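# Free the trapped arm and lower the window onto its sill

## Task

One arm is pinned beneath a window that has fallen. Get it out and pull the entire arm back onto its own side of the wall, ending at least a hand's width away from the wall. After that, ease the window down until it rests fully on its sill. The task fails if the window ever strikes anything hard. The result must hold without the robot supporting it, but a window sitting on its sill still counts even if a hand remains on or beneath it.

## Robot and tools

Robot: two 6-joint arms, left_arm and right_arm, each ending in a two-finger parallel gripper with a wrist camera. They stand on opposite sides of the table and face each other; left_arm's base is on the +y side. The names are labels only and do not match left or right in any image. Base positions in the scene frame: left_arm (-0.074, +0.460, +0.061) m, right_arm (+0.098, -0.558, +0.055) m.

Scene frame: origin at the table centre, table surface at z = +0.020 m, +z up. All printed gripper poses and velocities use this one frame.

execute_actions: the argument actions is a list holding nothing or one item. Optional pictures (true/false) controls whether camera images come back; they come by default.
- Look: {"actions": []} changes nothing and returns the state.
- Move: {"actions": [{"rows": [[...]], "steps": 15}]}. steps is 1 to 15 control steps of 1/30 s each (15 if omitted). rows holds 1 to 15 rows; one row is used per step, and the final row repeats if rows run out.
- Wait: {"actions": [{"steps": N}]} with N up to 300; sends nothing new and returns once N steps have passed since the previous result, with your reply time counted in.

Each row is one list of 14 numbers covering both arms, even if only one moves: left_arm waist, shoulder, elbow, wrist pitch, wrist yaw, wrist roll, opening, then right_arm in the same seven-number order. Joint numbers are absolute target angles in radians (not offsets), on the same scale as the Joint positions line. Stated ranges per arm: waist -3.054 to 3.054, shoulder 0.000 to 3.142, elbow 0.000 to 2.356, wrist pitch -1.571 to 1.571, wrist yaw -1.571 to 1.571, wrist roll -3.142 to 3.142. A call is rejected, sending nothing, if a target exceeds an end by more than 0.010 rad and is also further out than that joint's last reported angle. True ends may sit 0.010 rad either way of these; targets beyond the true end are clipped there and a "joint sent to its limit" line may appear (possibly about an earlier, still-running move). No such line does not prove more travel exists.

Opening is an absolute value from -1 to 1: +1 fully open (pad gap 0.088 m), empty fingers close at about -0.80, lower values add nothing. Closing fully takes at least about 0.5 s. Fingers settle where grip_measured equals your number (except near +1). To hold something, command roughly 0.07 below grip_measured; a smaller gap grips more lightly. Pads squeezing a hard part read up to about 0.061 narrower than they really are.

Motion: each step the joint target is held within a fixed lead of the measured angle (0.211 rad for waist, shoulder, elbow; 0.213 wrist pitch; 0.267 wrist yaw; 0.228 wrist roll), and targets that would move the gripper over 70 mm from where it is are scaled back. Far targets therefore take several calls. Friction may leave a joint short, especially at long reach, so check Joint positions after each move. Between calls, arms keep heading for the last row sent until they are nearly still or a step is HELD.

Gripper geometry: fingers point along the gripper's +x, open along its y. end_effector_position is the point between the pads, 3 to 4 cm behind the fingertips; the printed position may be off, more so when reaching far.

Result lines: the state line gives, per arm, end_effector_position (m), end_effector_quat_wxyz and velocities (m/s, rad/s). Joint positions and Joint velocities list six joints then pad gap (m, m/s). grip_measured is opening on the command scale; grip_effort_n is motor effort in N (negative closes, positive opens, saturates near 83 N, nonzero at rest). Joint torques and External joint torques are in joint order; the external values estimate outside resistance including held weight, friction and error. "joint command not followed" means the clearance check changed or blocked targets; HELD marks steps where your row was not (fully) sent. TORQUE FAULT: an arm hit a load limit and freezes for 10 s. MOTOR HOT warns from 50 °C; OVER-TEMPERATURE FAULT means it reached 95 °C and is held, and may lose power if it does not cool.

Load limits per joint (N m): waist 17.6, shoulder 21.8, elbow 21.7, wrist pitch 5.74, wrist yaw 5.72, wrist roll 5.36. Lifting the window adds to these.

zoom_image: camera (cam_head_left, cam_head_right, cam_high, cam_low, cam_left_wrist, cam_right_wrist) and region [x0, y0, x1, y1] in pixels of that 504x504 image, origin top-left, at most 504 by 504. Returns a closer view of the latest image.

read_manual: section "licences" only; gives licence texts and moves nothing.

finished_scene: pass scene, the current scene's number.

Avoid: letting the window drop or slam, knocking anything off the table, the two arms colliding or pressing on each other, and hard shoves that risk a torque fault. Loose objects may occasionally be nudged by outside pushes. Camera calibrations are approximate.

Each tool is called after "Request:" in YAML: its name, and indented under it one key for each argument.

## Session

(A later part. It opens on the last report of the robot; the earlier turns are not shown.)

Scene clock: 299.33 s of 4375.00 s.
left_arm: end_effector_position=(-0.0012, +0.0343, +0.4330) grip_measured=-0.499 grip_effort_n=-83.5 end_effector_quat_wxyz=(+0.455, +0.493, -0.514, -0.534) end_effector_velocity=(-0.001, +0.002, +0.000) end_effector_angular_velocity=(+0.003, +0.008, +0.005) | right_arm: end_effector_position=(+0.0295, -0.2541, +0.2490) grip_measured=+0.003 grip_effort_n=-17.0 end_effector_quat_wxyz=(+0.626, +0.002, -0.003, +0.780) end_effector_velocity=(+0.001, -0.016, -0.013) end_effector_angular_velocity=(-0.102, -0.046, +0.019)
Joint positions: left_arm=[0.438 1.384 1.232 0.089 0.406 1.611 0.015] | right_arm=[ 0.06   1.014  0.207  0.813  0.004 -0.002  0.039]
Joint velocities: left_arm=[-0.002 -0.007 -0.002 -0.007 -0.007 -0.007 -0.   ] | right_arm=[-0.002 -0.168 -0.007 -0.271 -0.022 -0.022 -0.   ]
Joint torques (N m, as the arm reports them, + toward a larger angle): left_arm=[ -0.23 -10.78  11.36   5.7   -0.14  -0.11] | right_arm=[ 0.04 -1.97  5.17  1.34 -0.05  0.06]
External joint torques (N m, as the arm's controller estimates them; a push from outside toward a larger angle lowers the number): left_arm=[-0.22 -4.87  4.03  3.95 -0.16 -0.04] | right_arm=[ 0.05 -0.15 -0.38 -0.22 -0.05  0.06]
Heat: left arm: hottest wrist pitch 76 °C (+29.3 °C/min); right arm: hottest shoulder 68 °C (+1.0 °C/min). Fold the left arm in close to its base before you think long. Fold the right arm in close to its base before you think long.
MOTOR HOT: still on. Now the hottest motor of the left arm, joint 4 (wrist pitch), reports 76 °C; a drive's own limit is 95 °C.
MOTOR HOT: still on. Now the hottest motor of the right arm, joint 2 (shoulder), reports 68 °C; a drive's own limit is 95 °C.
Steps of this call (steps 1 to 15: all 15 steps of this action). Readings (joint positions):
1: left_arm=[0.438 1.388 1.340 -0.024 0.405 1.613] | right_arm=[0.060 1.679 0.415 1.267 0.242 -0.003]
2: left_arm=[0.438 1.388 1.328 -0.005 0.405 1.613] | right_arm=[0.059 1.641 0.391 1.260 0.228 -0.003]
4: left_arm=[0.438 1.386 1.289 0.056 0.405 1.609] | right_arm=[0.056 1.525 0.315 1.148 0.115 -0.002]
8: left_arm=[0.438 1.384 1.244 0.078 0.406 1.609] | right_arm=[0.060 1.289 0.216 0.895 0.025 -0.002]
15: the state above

Request:
execute_actions:
  actions:
    - {"rows": [[0.436,1.35,1.25,0.12,0.402,1.61,-0.57,0,0.8,0.15,0.6,0,0,0],[0.436,1.35,1.22,0.13,0.402,1.61,-0.57,0,0.5,0.1,0.4,0,0,0],[0.436,1.35,1.19,0.15,0.402,1.61,-0.57,0,0.5,0.1,0.4,0,0,0],[0.436,1.35,1.16,0.175,0.402,1.61,-0.57,0,0.5,0.1,0.4,0,0,0],[0.436,1.35,1.13,0.205,0.402,1.61,-0.57,0,0.5,0.1,0.4,0,0,0],[0.436,1.352,1.1,0.24,0.402,1.61,-0.57,0,0.5,0.1,0.4,0,0,0],[0.436,1.355,1.07,0.275,0.402,1.61,-0.57,0,0.5,0.1,0.4,0,0,0],[0.436,1.36,1.04,0.31,0.402,1.61,-0.57,0,0.5,0.1,0.4,0,0,0],[0.436,1.367,1.01,0.345,0.402,1.61,-0.57,0,0.5,0.1,0.4,0,0,0],[0.436,1.375,0.98,0.385,0.402,1.61,-0.57,0,0.5,0.1,0.4,0,0,0],[0.436,1.385,0.95,0.425,0.402,1.61,-0.57,0,0.5,0.1,0.4,0,0,0],[0.436,1.397,0.92,0.465,0.402,1.61,-0.57,0,0.5,0.1,0.4,0,0,0],[0.436,1.41,0.89,0.51,0.402,1.61,-0.57,0,0.5,0.1,0.4,0,0,0],[0.436,1.422,0.865,0.545,0.402,1.61,-0.57,0,0.5,0.1,0.4,0,0,0],[0.436,1.432,0.85,0.57,0.402,1.61,-0.57,0,0.5,0.1,0.4,0,0,0]], "steps": 15}
  pictures: false

Request:
execute_actions:
  actions:
    - {"steps": 10}

Scene clock: 311.43 s of 4375.00 s.
left_arm: end_effector_position=(-0.0002, +0.0310, +0.3225) grip_measured=-0.501 grip_effort_n=-83.5 end_effector_quat_wxyz=(+0.447, +0.502, -0.500, -0.546) end_effector_velocity=(+0.004, -0.006, -0.265) end_effector_angular_velocity=(+0.124, +0.028, +0.028) | right_arm: end_effector_position=(+0.0554, -0.3051, +0.2473) grip_measured=+0.003 grip_effort_n=-17.0 end_effector_quat_wxyz=(+0.646, +0.000, -0.001, +0.763) end_effector_velocity=(+0.003, -0.006, +0.010) end_effector_angular_velocity=(+0.042, -0.000, -0.010)
Joint positions: left_arm=[0.435 1.447 0.88  0.455 0.4   1.618 0.014] | right_arm=[ 0.003  0.507  0.106  0.403 -0.    -0.002  0.039]
Joint velocities: left_arm=[-0.007  0.354 -0.691  0.916 -0.037  0.007 -0.   ] | right_arm=[-0.002 -0.066 -0.002 -0.022  0.007 -0.007 -0.   ]
Joint torques (N m, as the arm reports them, + toward a larger angle): left_arm=[ -0.1  -12.12   9.46   4.53   0.13  -0.36] | right_arm=[-0.1  -0.86  6.18  1.46  0.    0.05]
External joint torques (N m, as the arm's controller estimates them; a push from outside toward a larger angle lowers the number): left_arm=[-0.1  -5.49  2.    2.6   0.07 -0.29] | right_arm=[-0.1  -0.46 -0.78 -0.24  0.    0.05]
Heat: left arm: hottest wrist pitch 85 °C (+29.1 °C/min); right arm: hottest shoulder 61 °C (-7.0 °C/min). Fold the left arm in close to its base before you think long. Fold the right arm in close to its base before you think long.
MOTOR HOT: still on. Now the hottest motor of the left arm, joint 4 (wrist pitch), reports 85 °C; a drive's own limit is 95 °C.
MOTOR HOT: still on. Now the hottest motor of the right arm, joint 2 (shoulder), reports 61 °C; a drive's own limit is 95 °C.
Steps of this call (steps 1 to 30: the robot went on to your last target; steps 31 to 90: nothing new was sent; then 8.60 s passed at rest; steps 91 to 105: all 15 steps of this action). Readings (joint positions):
91: left_arm=[0.438 1.384 1.229 0.090 0.406 1.611] | right_arm=[0.054 0.976 0.203 0.761 -0.002 -0.002]
92: left_arm=[0.438 1.384 1.224 0.095 0.406 1.611] | right_arm=[0.039 0.920 0.186 0.695 -0.002 -0.002]
94: left_arm=[0.438 1.383 1.196 0.119 0.406 1.611] | right_arm=[0.015 0.786 0.142 0.570 -0.000 -0.002]
98: left_arm=[0.437 1.385 1.087 0.207 0.404 1.615] | right_arm=[0.004 0.574 0.106 0.436 -0.000 -0.002]
105: the state above

Scene clock: 311.77 s of 4375.00 s.
left_arm: end_effector_position=(+0.0001, +0.0296, +0.2994) grip_measured=-0.502 grip_effort_n=-83.5 end_effector_quat_wxyz=(+0.444, +0.506, -0.495, -0.549) end_effector_velocity=(-0.002, +0.001, -0.002) end_effector_angular_velocity=(+0.007, +0.010, -0.009) | right_arm: end_effector_position=(+0.0555, -0.3055, +0.2480) grip_measured=+0.003 grip_effort_n=-17.0 end_effector_quat_wxyz=(+0.646, +0.001, -0.002, +0.763) end_effector_velocity=(+0.002, -0.000, -0.002) end_effector_angular_velocity=(-0.006, -0.008, -0.010)
Joint positions: left_arm=[0.433 1.485 0.827 0.533 0.394 1.622 0.014] | right_arm=[ 0.003  0.503  0.106  0.402 -0.    -0.002  0.039]
Joint velocities: left_arm=[-0.002 -0.002 -0.002 -0.007  0.007 -0.007  0.   ] | right_arm=[-0.002 -0.002 -0.002 -0.007  0.007 -0.007 -0.   ]
Joint torques (N m, as the arm reports them, + toward a larger angle): left_arm=[  0.23 -13.43   9.36   4.57   0.34  -0.53] | right_arm=[-0.2  -0.85  6.13  1.44  0.    0.05]
External joint torques (N m, as the arm's controller estimates them; a push from outside toward a larger angle lowers the number): left_arm=[ 0.25 -7.29  2.53  2.83  0.29 -0.47] | right_arm=[-0.19 -0.42 -0.78 -0.26  0.    0.05]
Heat: left arm: hottest wrist pitch 85 °C (+28.4 °C/min); right arm: hottest shoulder 60 °C (-8.1 °C/min). Fold the left arm in close to its base before you think long. Fold the right arm in close to its base before you think long.
MOTOR HOT: still on. Now the hottest motor of the left arm, joint 4 (wrist pitch), reports 85 °C; a drive's own limit is 95 °C.
MOTOR HOT: still on. Now the hottest motor of the right arm, joint 2 (shoulder), reports 60 °C; a drive's own limit is 95 °C.
Steps of this call (steps 1 to 10: the robot went on to your last target). Readings (joint positions):
1: left_arm=[0.435 1.458 0.861 0.480 0.399 1.619] | right_arm=[0.003 0.505 0.106 0.403 -0.000 -0.002]
2: left_arm=[0.435 1.467 0.848 0.495 0.397 1.620] | right_arm=[0.003 0.504 0.106 0.403 -0.000 -0.002]
4: left_arm=[0.434 1.481 0.833 0.512 0.394 1.622] | right_arm=[0.003 0.504 0.106 0.402 -0.000 -0.002]
8: left_arm=[0.433 1.485 0.827 0.529 0.394 1.622] | right_arm=[0.003 0.503 0.106 0.402 -0.000 -0.002]
10: the state above
camera_calibration (this result's frames):
cam_left_wrist: T_world_to_cam=[[0.0452653, 0.124122, -0.991234, 0.299517], [0.968728, 0.236865, 0.0738976, 0.00129423], [0.243961, -0.963581, -0.109519, 0.13858], [0, 0, 0, 1]] pos_world=[-0.0486196, 0.0960504, 0.311973]
cam_right_wrist: T_world_to_cam=[[0.992152, 0.121712, -0.0286346, -0.00567783], [0.00866713, -0.295408, -0.955332, 0.180633], [-0.124734, 0.947587, -0.294145, 0.455501], [0, 0, 0, 1]] pos_world=[0.0608841, -0.377575, 0.306385]

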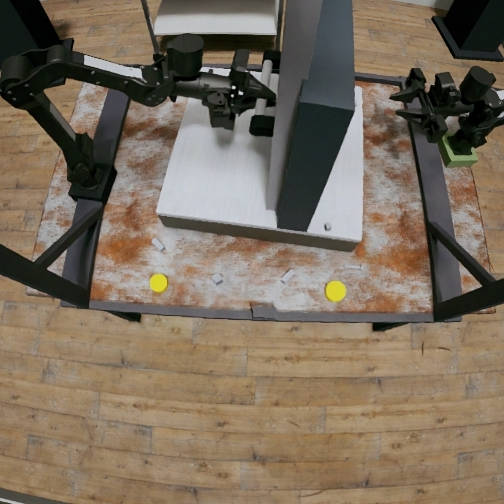

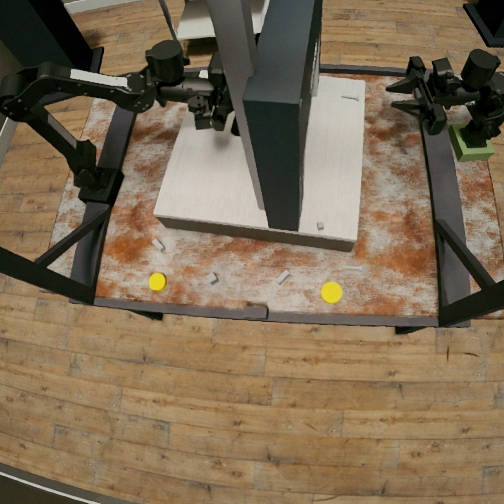

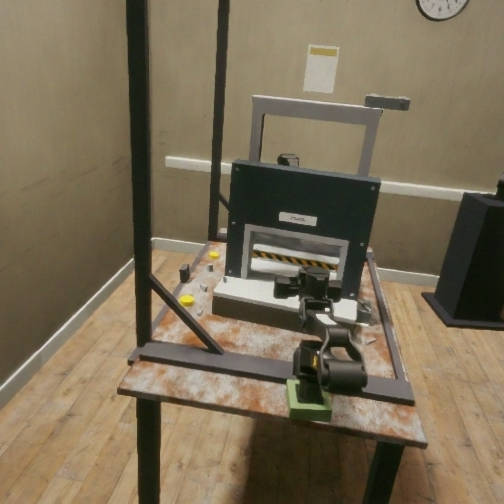

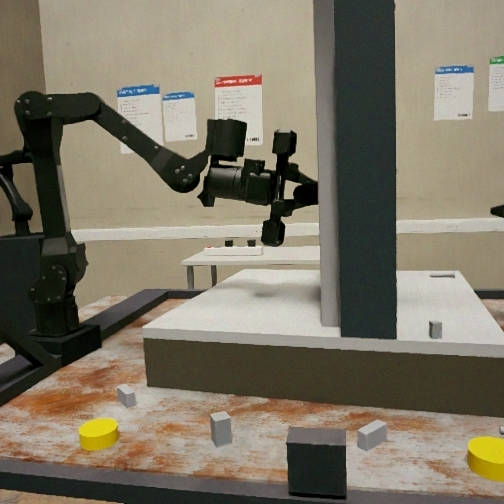

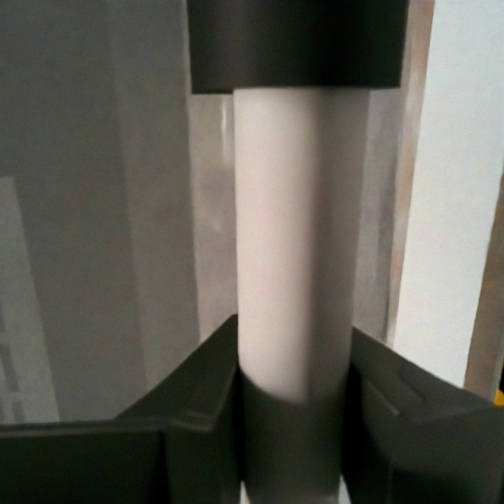

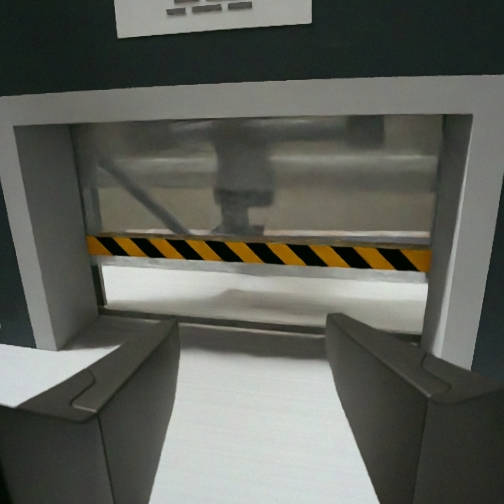

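Gap about 4 cm left. I'll lower it slowly with the wrist and shoulder.

Request:
execute_actions:
  actions:
    - {"rows": [[0.436,1.436,0.85,0.562,0.4,1.63,-0.57,0,0.5,0.1,0.4,0,0,0],[0.436,1.439,0.85,0.554,0.4,1.63,-0.57,0,0.5,0.1,0.4,0,0,0],[0.436,1.442,0.85,0.547,0.4,1.63,-0.57,0,0.5,0.1,0.4,0,0,0],[0.436,1.445,0.85,0.54,0.4,1.63,-0.57,0,0.5,0.1,0.4,0,0,0],[0.436,1.448,0.85,0.533,0.4,1.635,-0.57,0,0.5,0.1,0.4,0,0,0],[0.436,1.451,0.85,0.526,0.4,1.635,-0.57,0,0.5,0.1,0.4,0,0,0],[0.436,1.454,0.85,0.519,0.4,1.64,-0.57,0,0.5,0.1,0.4,0,0,0],[0.436,1.457,0.85,0.512,0.4,1.64,-0.57,0,0.5,0.1,0.4,0,0,0],[0.436,1.46,0.85,0.505,0.4,1.645,-0.57,0,0.5,0.1,0.4,0,0,0]], "steps": 15}

Scene clock: 320.80 s of 4375.00 s.
left_arm: end_effector_position=(+0.0002, +0.0288, +0.2814) grip_measured=-0.505 grip_effort_n=-83.5 end_effector_quat_wxyz=(+0.425, +0.521, -0.481, -0.563) end_effector_velocity=(-0.002, +0.001, -0.006) end_effector_angular_velocity=(+0.026, +0.017, -0.008) | right_arm: end_effector_position=(+0.0555, -0.3055, +0.2480) grip_measured=+0.003 grip_effort_n=-17.0 end_effector_quat_wxyz=(+0.646, +0.001, -0.002, +0.763) end_effector_velocity=(+0.001, -0.000, +0.003) end_effector_angular_velocity=(+0.016, -0.020, -0.000)
Joint positions: left_arm=[0.432 1.504 0.827 0.484 0.392 1.651 0.014] | right_arm=[ 0.003  0.503  0.106  0.402 -0.    -0.002  0.039]
Joint velocities: left_arm=[-0.002  0.002 -0.002 -0.022  0.007 -0.007 -0.   ] | right_arm=[-0.007 -0.002  0.002  0.007 -0.007 -0.022 -0.   ]
Joint torques (N m, as the arm reports them, + toward a larger angle): left_arm=[  0.24 -12.47   9.43   3.56   0.34  -0.27] | right_arm=[-0.19 -0.84  6.12  1.45  0.    0.05]
External joint torques (N m, as the arm's controller estimates them; a push from outside toward a larger angle lowers the number): left_arm=[ 0.25 -5.89  2.34  1.73  0.26 -0.21] | right_arm=[-0.17 -0.35 -0.93 -0.3  -0.01  0.04]
Heat: left arm: hottest wrist pitch 85 °C (+23.4 °C/min); right arm: hottest shoulder 56 °C (-12.2 °C/min). Fold the left arm in close to its base before you think long. Fold the right arm in close to its base before you think long.
MOTOR HOT: still on. Now the hottest motor of the left arm, joint 4 (wrist pitch), reports 85 °C; a drive's own limit is 95 °C.
MOTOR HOT: still on. Now the hottest motor of the right arm, joint 2 (shoulder), reports 56 °C; a drive's own limit is 95 °C.
Steps of this call (steps 1 to 30: the robot went on to your last target; steps 31 to 90: nothing new was sent; then 5.53 s passed at rest; steps 91 to 105: all 15 steps of this action). Readings (joint positions):
91: left_arm=[0.433 1.485 0.827 0.534 0.394 1.623] | right_arm=[0.003 0.503 0.106 0.402 -0.000 -0.002]
92: left_arm=[0.433 1.485 0.827 0.533 0.394 1.626] | right_arm=[0.003 0.503 0.106 0.402 -0.000 -0.002]
94: left_arm=[0.433 1.485 0.827 0.528 0.394 1.629] | right_arm=[0.003 0.503 0.106 0.402 -0.000 -0.002]
98: left_arm=[0.433 1.489 0.827 0.509 0.394 1.638] | right_arm=[0.003 0.503 0.106 0.402 -0.000 -0.002]
105: the state above
camera_calibration (this result's frames):
cam_left_wrist: T_world_to_cam=[[0.0544424, 0.186003, -0.98104, 0.277099], [0.968718, 0.228394, 0.0970616, -0.00352274], [0.242117, -0.955635, -0.16775, 0.151922], [0, 0, 0, 1]] pos_world=[-0.0484564, 0.0944456, 0.297672]
cam_right_wrist: T_world_to_cam=[[0.992152, 0.121712, -0.0286346, -0.00567783], [0.00866713, -0.295408, -0.955332, 0.180633], [-0.124734, 0.947587, -0.294145, 0.455501], [0, 0, 0, 1]] pos_world=[0.0608841, -0.377575, 0.306385]

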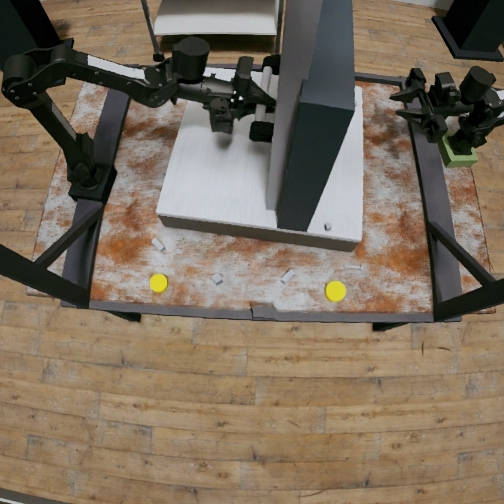

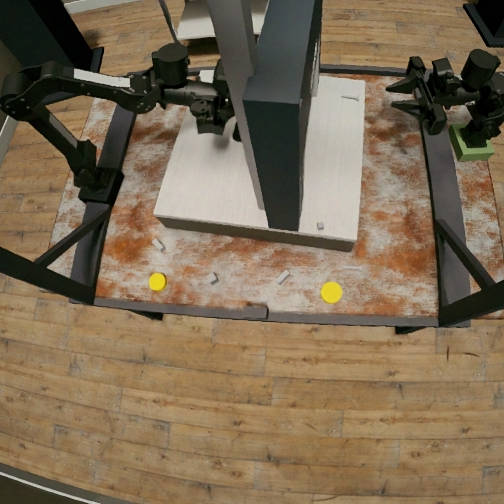

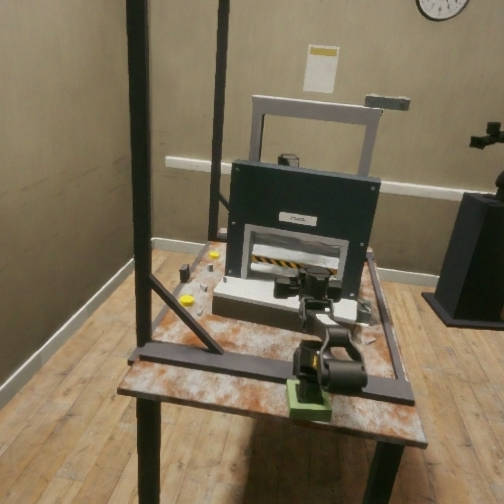

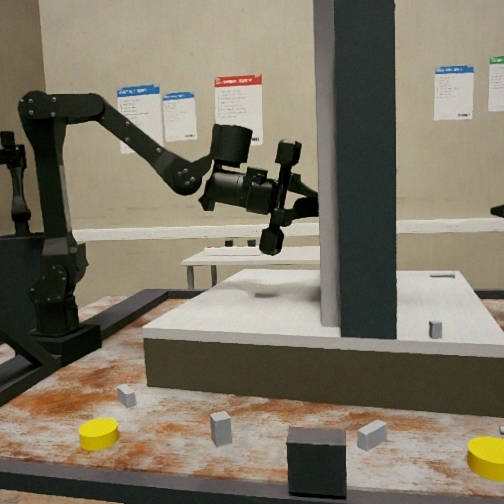

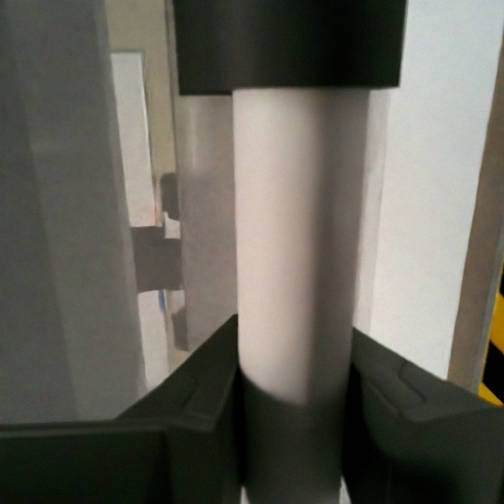

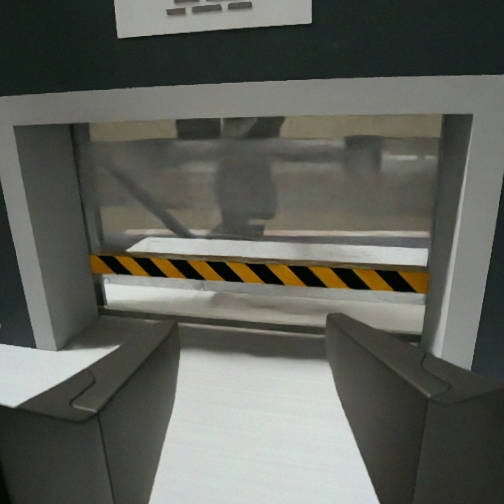

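Request:
execute_actions:
  actions:
    - {"rows": [[0.434,1.462,0.8485,0.505,0.395,1.652,-0.57,0,0.5,0.1,0.4,0,0,0],[0.434,1.464,0.847,0.505,0.395,1.654,-0.57,0,0.5,0.1,0.4,0,0,0],[0.434,1.466,0.8455,0.505,0.395,1.656,-0.57,0,0.5,0.1,0.4,0,0,0],[0.434,1.468,0.844,0.505,0.395,1.657,-0.57,0,0.5,0.1,0.4,0,0,0],[0.434,1.47,0.8425,0.505,0.395,1.658,-0.57,0,0.5,0.1,0.4,0,0,0],[0.434,1.472,0.841,0.505,0.395,1.659,-0.57,0,0.5,0.1,0.4,0,0,0],[0.434,1.474,0.8395,0.505,0.395,1.66,-0.57,0,0.5,0.1,0.4,0,0,0],[0.434,1.476,0.838,0.505,0.395,1.661,-0.57,0,0.5,0.1,0.4,0,0,0],[0.434,1.478,0.8365,0.505,0.395,1.662,-0.57,0,0.5,0.1,0.4,0,0,0],[0.434,1.48,0.835,0.505,0.395,1.663,-0.57,0,0.5,0.1,0.4,0,0,0],[0.434,1.482,0.8335,0.505,0.395,1.664,-0.57,0,0.5,0.1,0.4,0,0,0],[0.434,1.484,0.832,0.505,0.395,1.665,-0.57,0,0.5,0.1,0.4,0,0,0]], "steps": 15}

Scene clock: 334.03 s of 4375.00 s.
left_arm: end_effector_position=(+0.0004, +0.0280, +0.2716) grip_measured=-0.507 grip_effort_n=-83.5 end_effector_quat_wxyz=(+0.417, +0.528, -0.477, -0.566) end_effector_velocity=(-0.002, -0.001, -0.032) end_effector_angular_velocity=(+0.077, +0.015, -0.002) | right_arm: end_effector_position=(+0.0555, -0.3055, +0.2479) grip_measured=+0.003 grip_effort_n=-17.0 end_effector_quat_wxyz=(+0.646, +0.001, -0.002, +0.763) end_effector_velocity=(-0.000, -0.000, -0.002) end_effector_angular_velocity=(-0.006, -0.008, +0.005)
Joint positions: left_arm=[0.431 1.52  0.82  0.483 0.39  1.666 0.014] | right_arm=[ 0.003  0.503  0.106  0.401 -0.    -0.002  0.039]
Joint velocities: left_arm=[-0.007  0.046 -0.027 -0.007 -0.007  0.007  0.   ] | right_arm=[-0.002 -0.002 -0.002 -0.007 -0.007 -0.007  0.   ]
Joint torques (N m, as the arm reports them, + toward a larger angle): left_arm=[  0.32 -11.98   8.09   3.6    0.23  -0.11] | right_arm=[-0.19 -0.84  6.12  1.44  0.    0.05]
External joint torques (N m, as the arm's controller estimates them; a push from outside toward a larger angle lowers the number): left_arm=[ 0.34 -5.35  1.14  1.8   0.16 -0.04] | right_arm=[-0.19 -0.38 -0.86 -0.28  0.    0.04]
Heat: left arm: hottest wrist pitch 80 °C (+14.1 °C/min); right arm: hottest shoulder 52 °C (-17.1 °C/min). Fold the left arm in close to its base before you think long. Fold the right arm in close to its base before you think long.
MOTOR HOT: still on. Now the hottest motor of the left arm, joint 4 (wrist pitch), reports 80 °C; a drive's own limit is 95 °C.
MOTOR HOT: still on. Now the hottest motor of the right arm, joint 2 (shoulder), reports 52 °C; a drive's own limit is 95 °C.
Steps of this call (steps 1 to 15: the robot went on to your last target; steps 16 to 90: nothing new was sent; then 9.73 s passed at rest; steps 91 to 105: all 15 steps of this action). Readings (joint positions):
91: left_arm=[0.432 1.504 0.827 0.483 0.391 1.653] | right_arm=[0.003 0.503 0.106 0.402 -0.000 -0.002]
92: left_arm=[0.432 1.504 0.827 0.483 0.391 1.654] | right_arm=[0.003 0.503 0.106 0.402 -0.000 -0.002]
94: left_arm=[0.431 1.505 0.827 0.483 0.390 1.656] | right_arm=[0.003 0.503 0.106 0.401 -0.000 -0.002]
98: left_arm=[0.431 1.507 0.826 0.483 0.390 1.659] | right_arm=[0.003 0.503 0.106 0.401 -0.000 -0.002]
105: the state above
camera_calibration (this result's frames):
cam_left_wrist: T_world_to_cam=[[0.0624921, 0.206736, -0.976399, 0.265809], [0.96829, 0.224545, 0.109517, -0.00583897], [0.241887, -0.952281, -0.186148, 0.154413], [0, 0, 0, 1]] pos_world=[-0.0483078, 0.0934037, 0.288919]
cam_right_wrist: T_world_to_cam=[[0.992154, 0.121701, -0.028618, -0.00568769], [0.00872716, -0.295768, -0.95522, 0.180413], [-0.124715, 0.947476, -0.294509, 0.455532], [0, 0, 0, 1]] pos_world=[0.0608804, -0.377553, 0.306329]

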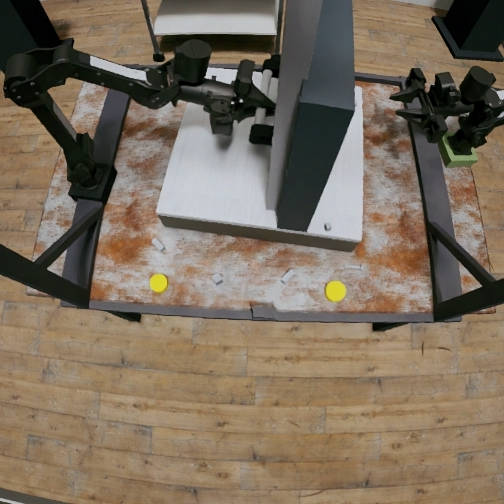

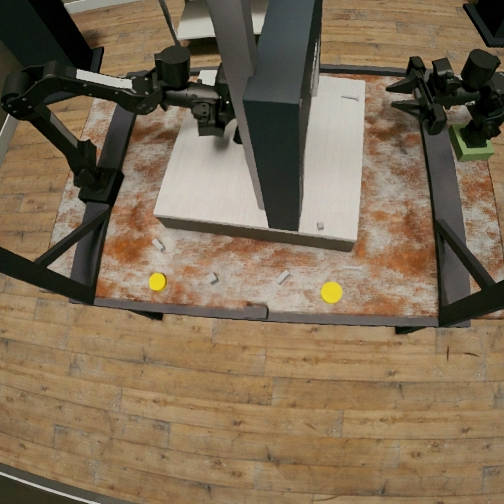

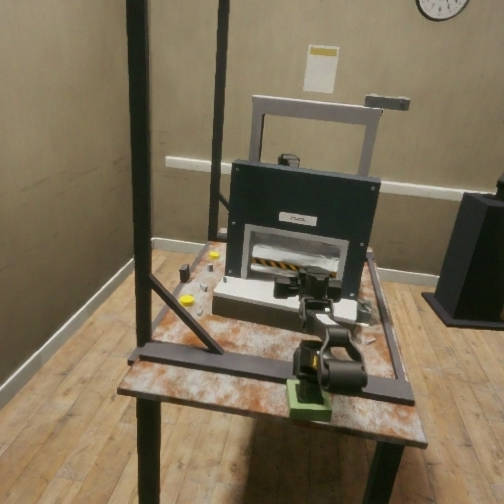

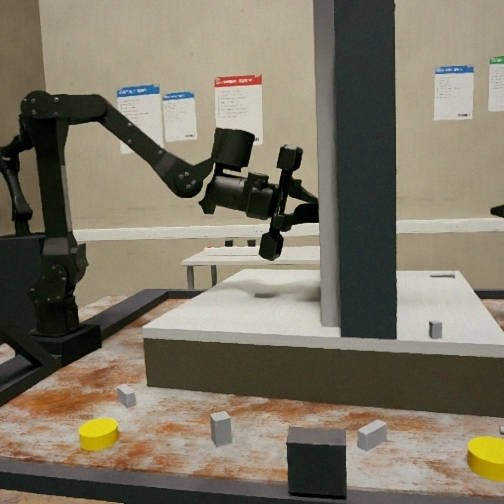

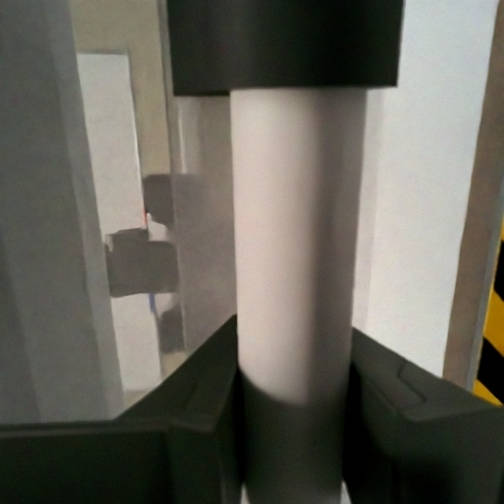

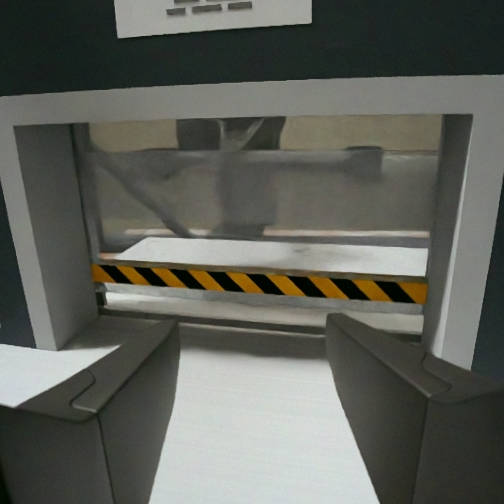

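Request:
execute_actions:
  actions:
    - {"rows": [[0.433,1.486,0.832,0.505,0.392,1.667,-0.57,0,0.5,0.1,0.4,0,0,0],[0.433,1.488,0.832,0.505,0.392,1.668,-0.57,0,0.5,0.1,0.4,0,0,0],[0.433,1.49,0.832,0.505,0.392,1.669,-0.57,0,0.5,0.1,0.4,0,0,0],[0.433,1.492,0.832,0.505,0.392,1.67,-0.57,0,0.5,0.1,0.4,0,0,0],[0.433,1.494,0.832,0.505,0.392,1.671,-0.57,0,0.5,0.1,0.4,0,0,0],[0.433,1.496,0.832,0.505,0.392,1.672,-0.57,0,0.5,0.1,0.4,0,0,0],[0.433,1.498,0.832,0.505,0.392,1.673,-0.57,0,0.5,0.1,0.4,0,0,0],[0.433,1.5,0.832,0.505,0.392,1.674,-0.57,0,0.5,0.1,0.4,0,0,0],[0.433,1.502,0.832,0.505,0.392,1.675,-0.57,0,0.5,0.1,0.4,0,0,0],[0.433,1.504,0.832,0.505,0.392,1.676,-0.57,0,0.5,0.1,0.4,0,0,0],[0.433,1.506,0.832,0.505,0.392,1.677,-0.57,0,0.5,0.1,0.4,0,0,0],[0.433,1.508,0.832,0.505,0.392,1.678,-0.57,0,0.5,0.1,0.4,0,0,0]], "steps": 15}

Scene clock: 348.20 s of 4375.00 s.
left_arm: end_effector_position=(+0.0006, +0.0269, +0.2593) grip_measured=-0.508 grip_effort_n=-83.5 end_effector_quat_wxyz=(+0.408, +0.534, -0.470, -0.572) end_effector_velocity=(+0.000, -0.002, -0.022) end_effector_angular_velocity=(+0.055, +0.004, +0.012) | right_arm: end_effector_position=(+0.0555, -0.3055, +0.2479) grip_measured=+0.003 grip_effort_n=-17.0 end_effector_quat_wxyz=(+0.646, +0.001, -0.002, +0.763) end_effector_velocity=(+0.002, -0.000, -0.002) end_effector_angular_velocity=(-0.006, -0.008, -0.010)
Joint positions: left_arm=[0.431 1.542 0.814 0.48  0.389 1.679 0.014] | right_arm=[ 0.003  0.503  0.106  0.401 -0.    -0.002  0.039]
Joint velocities: left_arm=[-0.007  0.037 -0.012 -0.007 -0.022  0.007  0.   ] | right_arm=[-0.002 -0.002 -0.002 -0.007  0.007 -0.007  0.   ]
Joint torques (N m, as the arm reports them, + toward a larger angle): left_arm=[  0.22 -11.66   8.57   3.79   0.22  -0.08] | right_arm=[-0.19 -0.84  6.13  1.46  0.    0.05]
External joint torques (N m, as the arm's controller estimates them; a push from outside toward a larger angle lowers the number): left_arm=[ 0.24 -4.99  1.68  1.99  0.13 -0.02] | right_arm=[-0.19 -0.39 -0.82 -0.25  0.    0.04]
Heat: left arm: hottest wrist pitch 77 °C (+5.1 °C/min); right arm: hottest shoulder 49 °C (-20.2 °C/min). Fold the left arm in close to its base before you think long. Fold the right arm in close to its base before you think long.
MOTOR HOT: still on. Now the hottest motor of the left arm, joint 4 (wrist pitch), reports 77 °C; a drive's own limit is 95 °C.
MOTOR HOT: still on. Now the hottest motor of the right arm, joint 2 (shoulder), reports 49 °C; a drive's own limit is 95 °C.
Steps of this call (steps 1 to 15: the robot went on to your last target; steps 16 to 90: nothing new was sent; then 10.67 s passed at rest; steps 91 to 105: all 15 steps of this action). Readings (joint positions):
91: left_arm=[0.431 1.523 0.818 0.483 0.389 1.668] | right_arm=[0.003 0.503 0.106 0.401 -0.000 -0.002]
92: left_arm=[0.431 1.524 0.818 0.483 0.389 1.668] | right_arm=[0.003 0.503 0.106 0.401 -0.000 -0.002]
94: left_arm=[0.431 1.525 0.818 0.483 0.389 1.669] | right_arm=[0.003 0.503 0.106 0.401 -0.000 -0.002]
98: left_arm=[0.431 1.528 0.817 0.483 0.389 1.672] | right_arm=[0.003 0.503 0.106 0.401 -0.000 -0.002]
105: the state above
camera_calibration (this result's frames):
cam_left_wrist: T_world_to_cam=[[0.066247, 0.234259, -0.969915, 0.251622], [0.968336, 0.219394, 0.119128, -0.00681087], [0.2407, -0.947095, -0.212307, 0.157695], [0, 0, 0, 1]] pos_world=[-0.0480313, 0.0919023, 0.278343]
cam_right_wrist: T_world_to_cam=[[0.992154, 0.121701, -0.028618, -0.00568769], [0.00872716, -0.295768, -0.95522, 0.180413], [-0.124715, 0.947476, -0.294509, 0.455532], [0, 0, 0, 1]] pos_world=[0.0608804, -0.377553, 0.306329]

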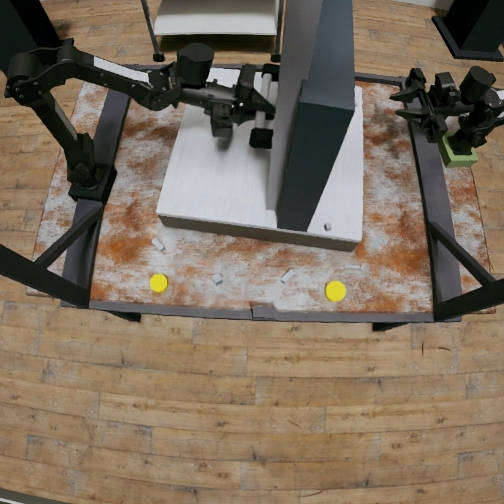

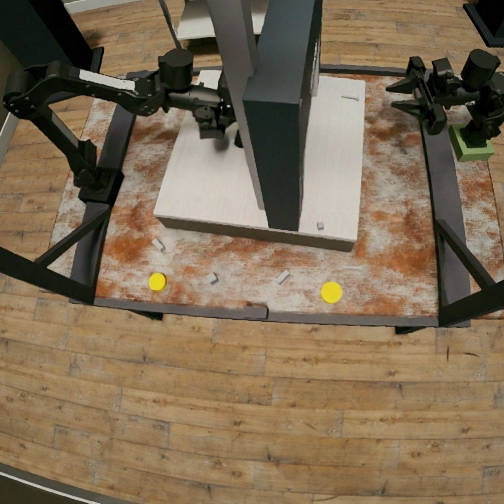

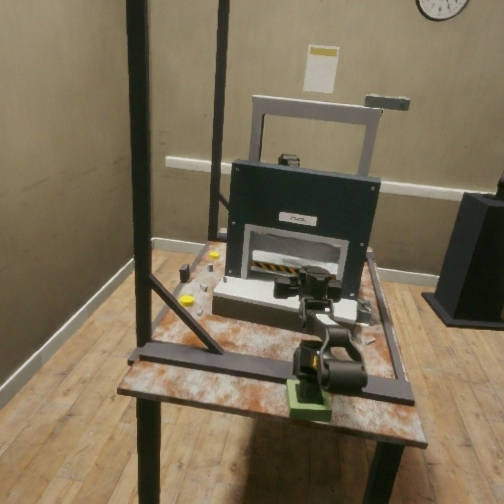

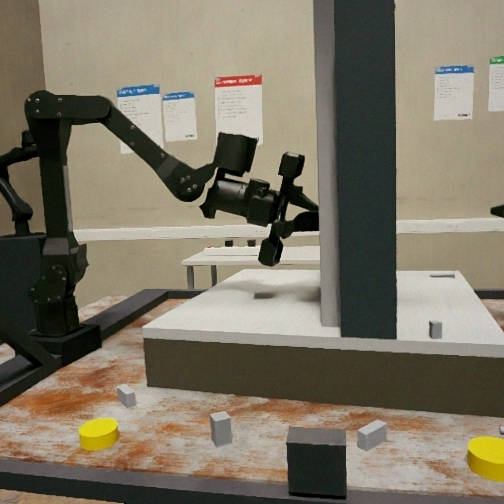

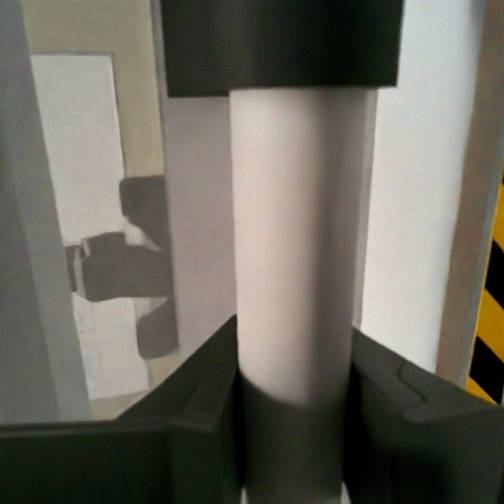

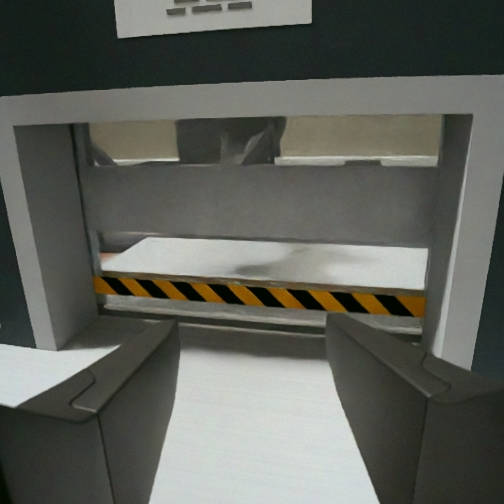

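Request:
execute_actions:
  actions:
    - {"rows": [[0.433,1.509,0.832,0.505,0.391,1.68,-0.57,0,0.5,0.1,0.4,0,0,0],[0.433,1.51,0.832,0.505,0.391,1.68,-0.57,0,0.5,0.1,0.4,0,0,0],[0.433,1.511,0.832,0.505,0.391,1.681,-0.57,0,0.5,0.1,0.4,0,0,0],[0.433,1.512,0.832,0.505,0.391,1.681,-0.57,0,0.5,0.1,0.4,0,0,0],[0.433,1.513,0.832,0.505,0.391,1.682,-0.57,0,0.5,0.1,0.4,0,0,0],[0.433,1.514,0.832,0.505,0.391,1.682,-0.57,0,0.5,0.1,0.4,0,0,0],[0.433,1.515,0.832,0.505,0.391,1.683,-0.57,0,0.5,0.1,0.4,0,0,0],[0.433,1.516,0.832,0.505,0.391,1.683,-0.57,0,0.5,0.1,0.4,0,0,0],[0.433,1.517,0.832,0.505,0.391,1.684,-0.57,0,0.5,0.1,0.4,0,0,0],[0.433,1.518,0.832,0.505,0.391,1.684,-0.57,0,0.5,0.1,0.4,0,0,0],[0.433,1.519,0.832,0.505,0.391,1.685,-0.57,0,0.5,0.1,0.4,0,0,0],[0.433,1.52,0.832,0.505,0.391,1.685,-0.57,0,0.5,0.1,0.4,0,0,0],[0.433,1.521,0.832,0.505,0.391,1.686,-0.57,0,0.5,0.1,0.4,0,0,0],[0.433,1.522,0.832,0.505,0.391,1.686,-0.57,0,0.5,0.1,0.4,0,0,0],[0.433,1.523,0.832,0.505,0.391,1.687,-0.57,0,0.5,0.1,0.4,0,0,0]], "steps": 15}
  pictures: false

Request:
execute_actions:
  actions:
    - {"rows": [[0.433,1.524,0.832,0.505,0.391,1.687,-0.57,0,0.5,0.1,0.4,0,0,0],[0.433,1.525,0.832,0.505,0.391,1.688,-0.57,0,0.5,0.1,0.4,0,0,0],[0.433,1.526,0.832,0.505,0.391,1.688,-0.57,0,0.5,0.1,0.4,0,0,0],[0.433,1.527,0.832,0.505,0.391,1.688,-0.57,0,0.5,0.1,0.4,0,0,0],[0.433,1.528,0.832,0.505,0.391,1.689,-0.57,0,0.5,0.1,0.4,0,0,0],[0.433,1.529,0.832,0.505,0.391,1.689,-0.57,0,0.5,0.1,0.4,0,0,0],[0.433,1.53,0.832,0.505,0.391,1.689,-0.57,0,0.5,0.1,0.4,0,0,0],[0.433,1.531,0.832,0.505,0.391,1.69,-0.57,0,0.5,0.1,0.4,0,0,0],[0.433,1.532,0.832,0.505,0.391,1.69,-0.57,0,0.5,0.1,0.4,0,0,0],[0.433,1.533,0.832,0.505,0.391,1.69,-0.57,0,0.5,0.1,0.4,0,0,0],[0.433,1.534,0.832,0.505,0.391,1.69,-0.57,0,0.5,0.1,0.4,0,0,0],[0.433,1.535,0.832,0.505,0.391,1.69,-0.57,0,0.5,0.1,0.4,0,0,0],[0.433,1.536,0.832,0.505,0.391,1.69,-0.57,0,0.5,0.1,0.4,0,0,0],[0.433,1.537,0.832,0.505,0.391,1.69,-0.57,0,0.5,0.1,0.4,0,0,0],[0.433,1.538,0.832,0.505,0.391,1.69,-0.57,0,0.5,0.1,0.4,0,0,0]], "steps": 15}

Scene clock: 367.40 s of 4375.00 s.
left_arm: end_effector_position=(+0.0006, +0.0264, +0.2535) grip_measured=-0.508 grip_effort_n=-83.5 end_effector_quat_wxyz=(+0.404, +0.537, -0.467, -0.575) end_effector_velocity=(+0.001, -0.002, -0.015) end_effector_angular_velocity=(+0.030, +0.000, +0.003) | right_arm: end_effector_position=(+0.0555, -0.3055, +0.2479) grip_measured=+0.003 grip_effort_n=-17.0 end_effector_quat_wxyz=(+0.646, +0.001, -0.002, +0.763) end_effector_velocity=(+0.001, -0.000, -0.002) end_effector_angular_velocity=(-0.004, -0.023, -0.000)
Joint positions: left_arm=[0.43  1.553 0.811 0.479 0.389 1.686 0.014] | right_arm=[ 0.003  0.503  0.106  0.401 -0.    -0.002  0.039]
Joint velocities: left_arm=[-0.002  0.032 -0.007  0.007 -0.007  0.007 -0.   ] | right_arm=[-0.007 -0.002 -0.002 -0.007 -0.007 -0.022 -0.   ]
Joint torques (N m, as the arm reports them, + toward a larger angle): left_arm=[  0.32 -11.09   8.87   3.89   0.12  -0.07] | right_arm=[-0.2  -0.84  6.12  1.46  0.    0.06]
External joint torques (N m, as the arm's controller estimates them; a push from outside toward a larger angle lowers the number): left_arm=[ 0.28 -4.47  2.07  2.11  0.04 -0.01] | right_arm=[-0.18 -0.39 -0.82 -0.25  0.    0.05]
Heat: left arm: hottest wrist pitch 75 °C (-8.1 °C/min); right arm: hottest shoulder 46 °C (-16.3 °C/min). Fold the left arm in close to its base before you think long.
MOTOR HOT: still on. Now the hottest motor of the left arm, joint 4 (wrist pitch), reports 75 °C; a drive's own limit is 95 °C.
MOTOR HOT: cleared. Now the hottest motor of the right arm, joint 2 (shoulder), reports 46 °C.
Steps of this call (steps 1 to 15: the robot went on to your last target; steps 16 to 90: nothing new was sent; then 15.70 s passed at rest; steps 91 to 105: all 15 steps of this action). Readings (joint positions):
91: left_arm=[0.431 1.543 0.813 0.480 0.389 1.680] | right_arm=[0.003 0.503 0.106 0.401 -0.000 -0.002]
92: left_arm=[0.431 1.544 0.813 0.480 0.389 1.680] | right_arm=[0.003 0.503 0.106 0.401 -0.000 -0.002]
94: left_arm=[0.431 1.544 0.813 0.480 0.389 1.681] | right_arm=[0.003 0.503 0.106 0.401 -0.000 -0.002]
98: left_arm=[0.431 1.546 0.813 0.480 0.389 1.682] | right_arm=[0.003 0.503 0.106 0.401 -0.000 -0.002]
105: the state above

Scene clock: 367.90 s of 4375.00 s.
left_arm: end_effector_position=(+0.0008, +0.0258, +0.2465) grip_measured=-0.509 grip_effort_n=-83.5 end_effector_quat_wxyz=(+0.399, +0.540, -0.463, -0.579) end_effector_velocity=(+0.000, -0.000, -0.021) end_effector_angular_velocity=(+0.058, +0.009, +0.003) | right_arm: end_effector_position=(+0.0555, -0.3055, +0.2479) grip_measured=+0.003 grip_effort_n=-17.0 end_effector_quat_wxyz=(+0.646, +0.001, -0.002, +0.763) end_effector_velocity=(-0.004, -0.001, -0.003) end_effector_angular_velocity=(-0.008, -0.024, +0.024)
Joint positions: left_arm=[0.43  1.566 0.809 0.477 0.389 1.691 0.014] | right_arm=[ 0.003  0.503  0.106  0.401 -0.    -0.002  0.039]
Joint velocities: left_arm=[-0.002  0.032 -0.007 -0.022 -0.007  0.007 -0.001] | right_arm=[ 0.002  0.002 -0.002 -0.007 -0.022 -0.022 -0.   ]
Joint torques (N m, as the arm reports them, + toward a larger angle): left_arm=[  0.36 -10.74   9.03   4.01   0.25  -0.12] | right_arm=[-0.19 -0.84  6.12  1.46  0.    0.05]
External joint torques (N m, as the arm's controller estimates them; a push from outside toward a larger angle lowers the number): left_arm=[ 0.37 -4.19  2.41  2.25  0.15 -0.06] | right_arm=[-0.21 -0.38 -0.86 -0.26  0.01  0.05]
Heat: left arm: hottest wrist pitch 75 °C (-8.1 °C/min); right arm: hottest shoulder 46 °C (-16.1 °C/min). Fold the left arm in close to its base before you think long.
MOTOR HOT: still on. Now the hottest motor of the left arm, joint 4 (wrist pitch), reports 75 °C; a drive's own limit is 95 °C.
Steps of this call (steps 1 to 15: all 15 steps of this action). Readings (joint positions):
1: left_arm=[0.430 1.554 0.811 0.479 0.389 1.686] | right_arm=[0.003 0.503 0.106 0.401 -0.000 -0.002]
2: left_arm=[0.430 1.555 0.811 0.479 0.389 1.687] | right_arm=[0.003 0.503 0.106 0.401 -0.000 -0.002]
4: left_arm=[0.430 1.556 0.811 0.478 0.389 1.688] | right_arm=[0.003 0.503 0.106 0.401 -0.000 -0.002]
8: left_arm=[0.430 1.560 0.810 0.478 0.389 1.689] | right_arm=[0.003 0.503 0.106 0.401 -0.000 -0.002]
15: the state above
camera_calibration (this result's frames):
cam_left_wrist: T_world_to_cam=[[0.0692974, 0.262457, -0.962452, 0.236902], [0.968772, 0.212534, 0.12771, -0.0071483], [0.238072, -0.941247, -0.239533, 0.160443], [0, 0, 0, 1]] pos_world=[-0.0476886, 0.0903592, 0.267351]
cam_right_wrist: T_world_to_cam=[[0.992154, 0.121701, -0.028618, -0.00568769], [0.00872716, -0.295768, -0.95522, 0.180413], [-0.124715, 0.947476, -0.294509, 0.455532], [0, 0, 0, 1]] pos_world=[0.0608804, -0.377553, 0.306329]

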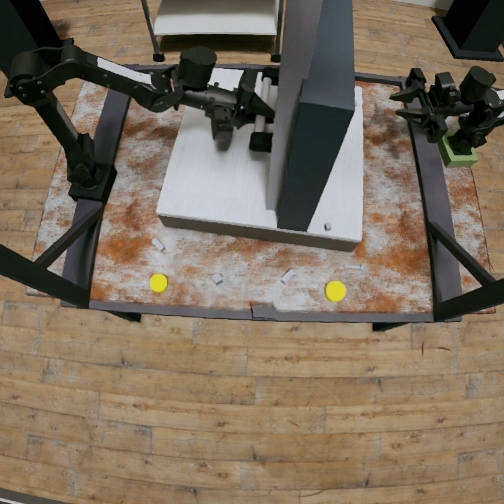

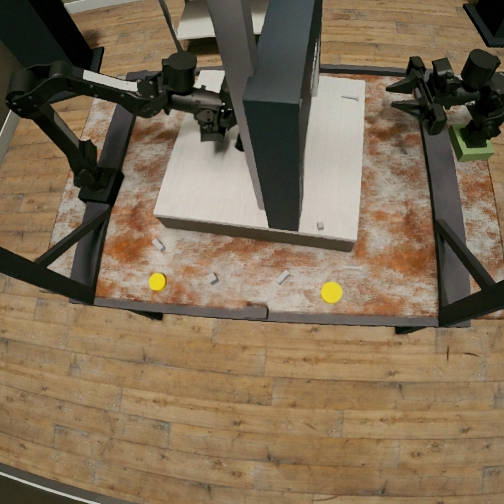

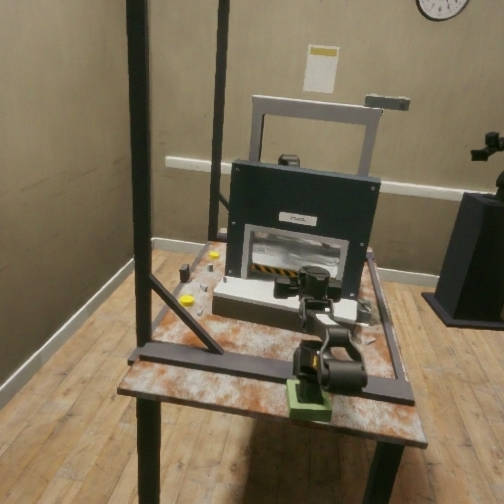

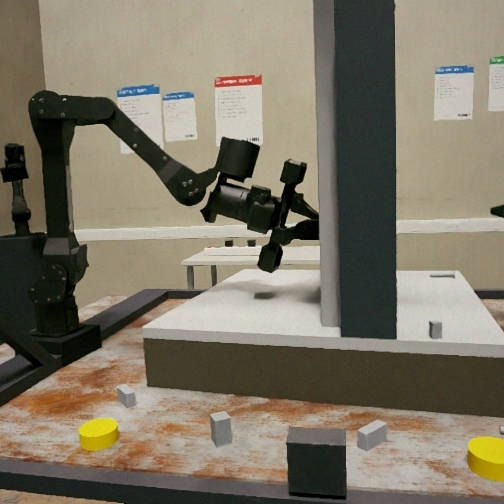

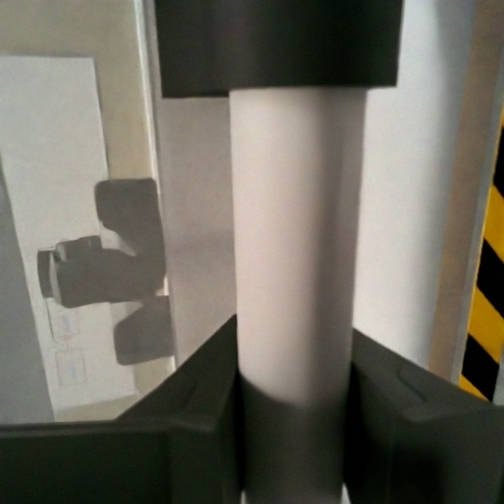

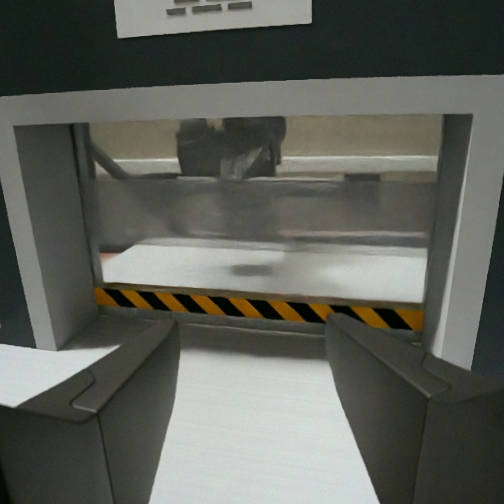

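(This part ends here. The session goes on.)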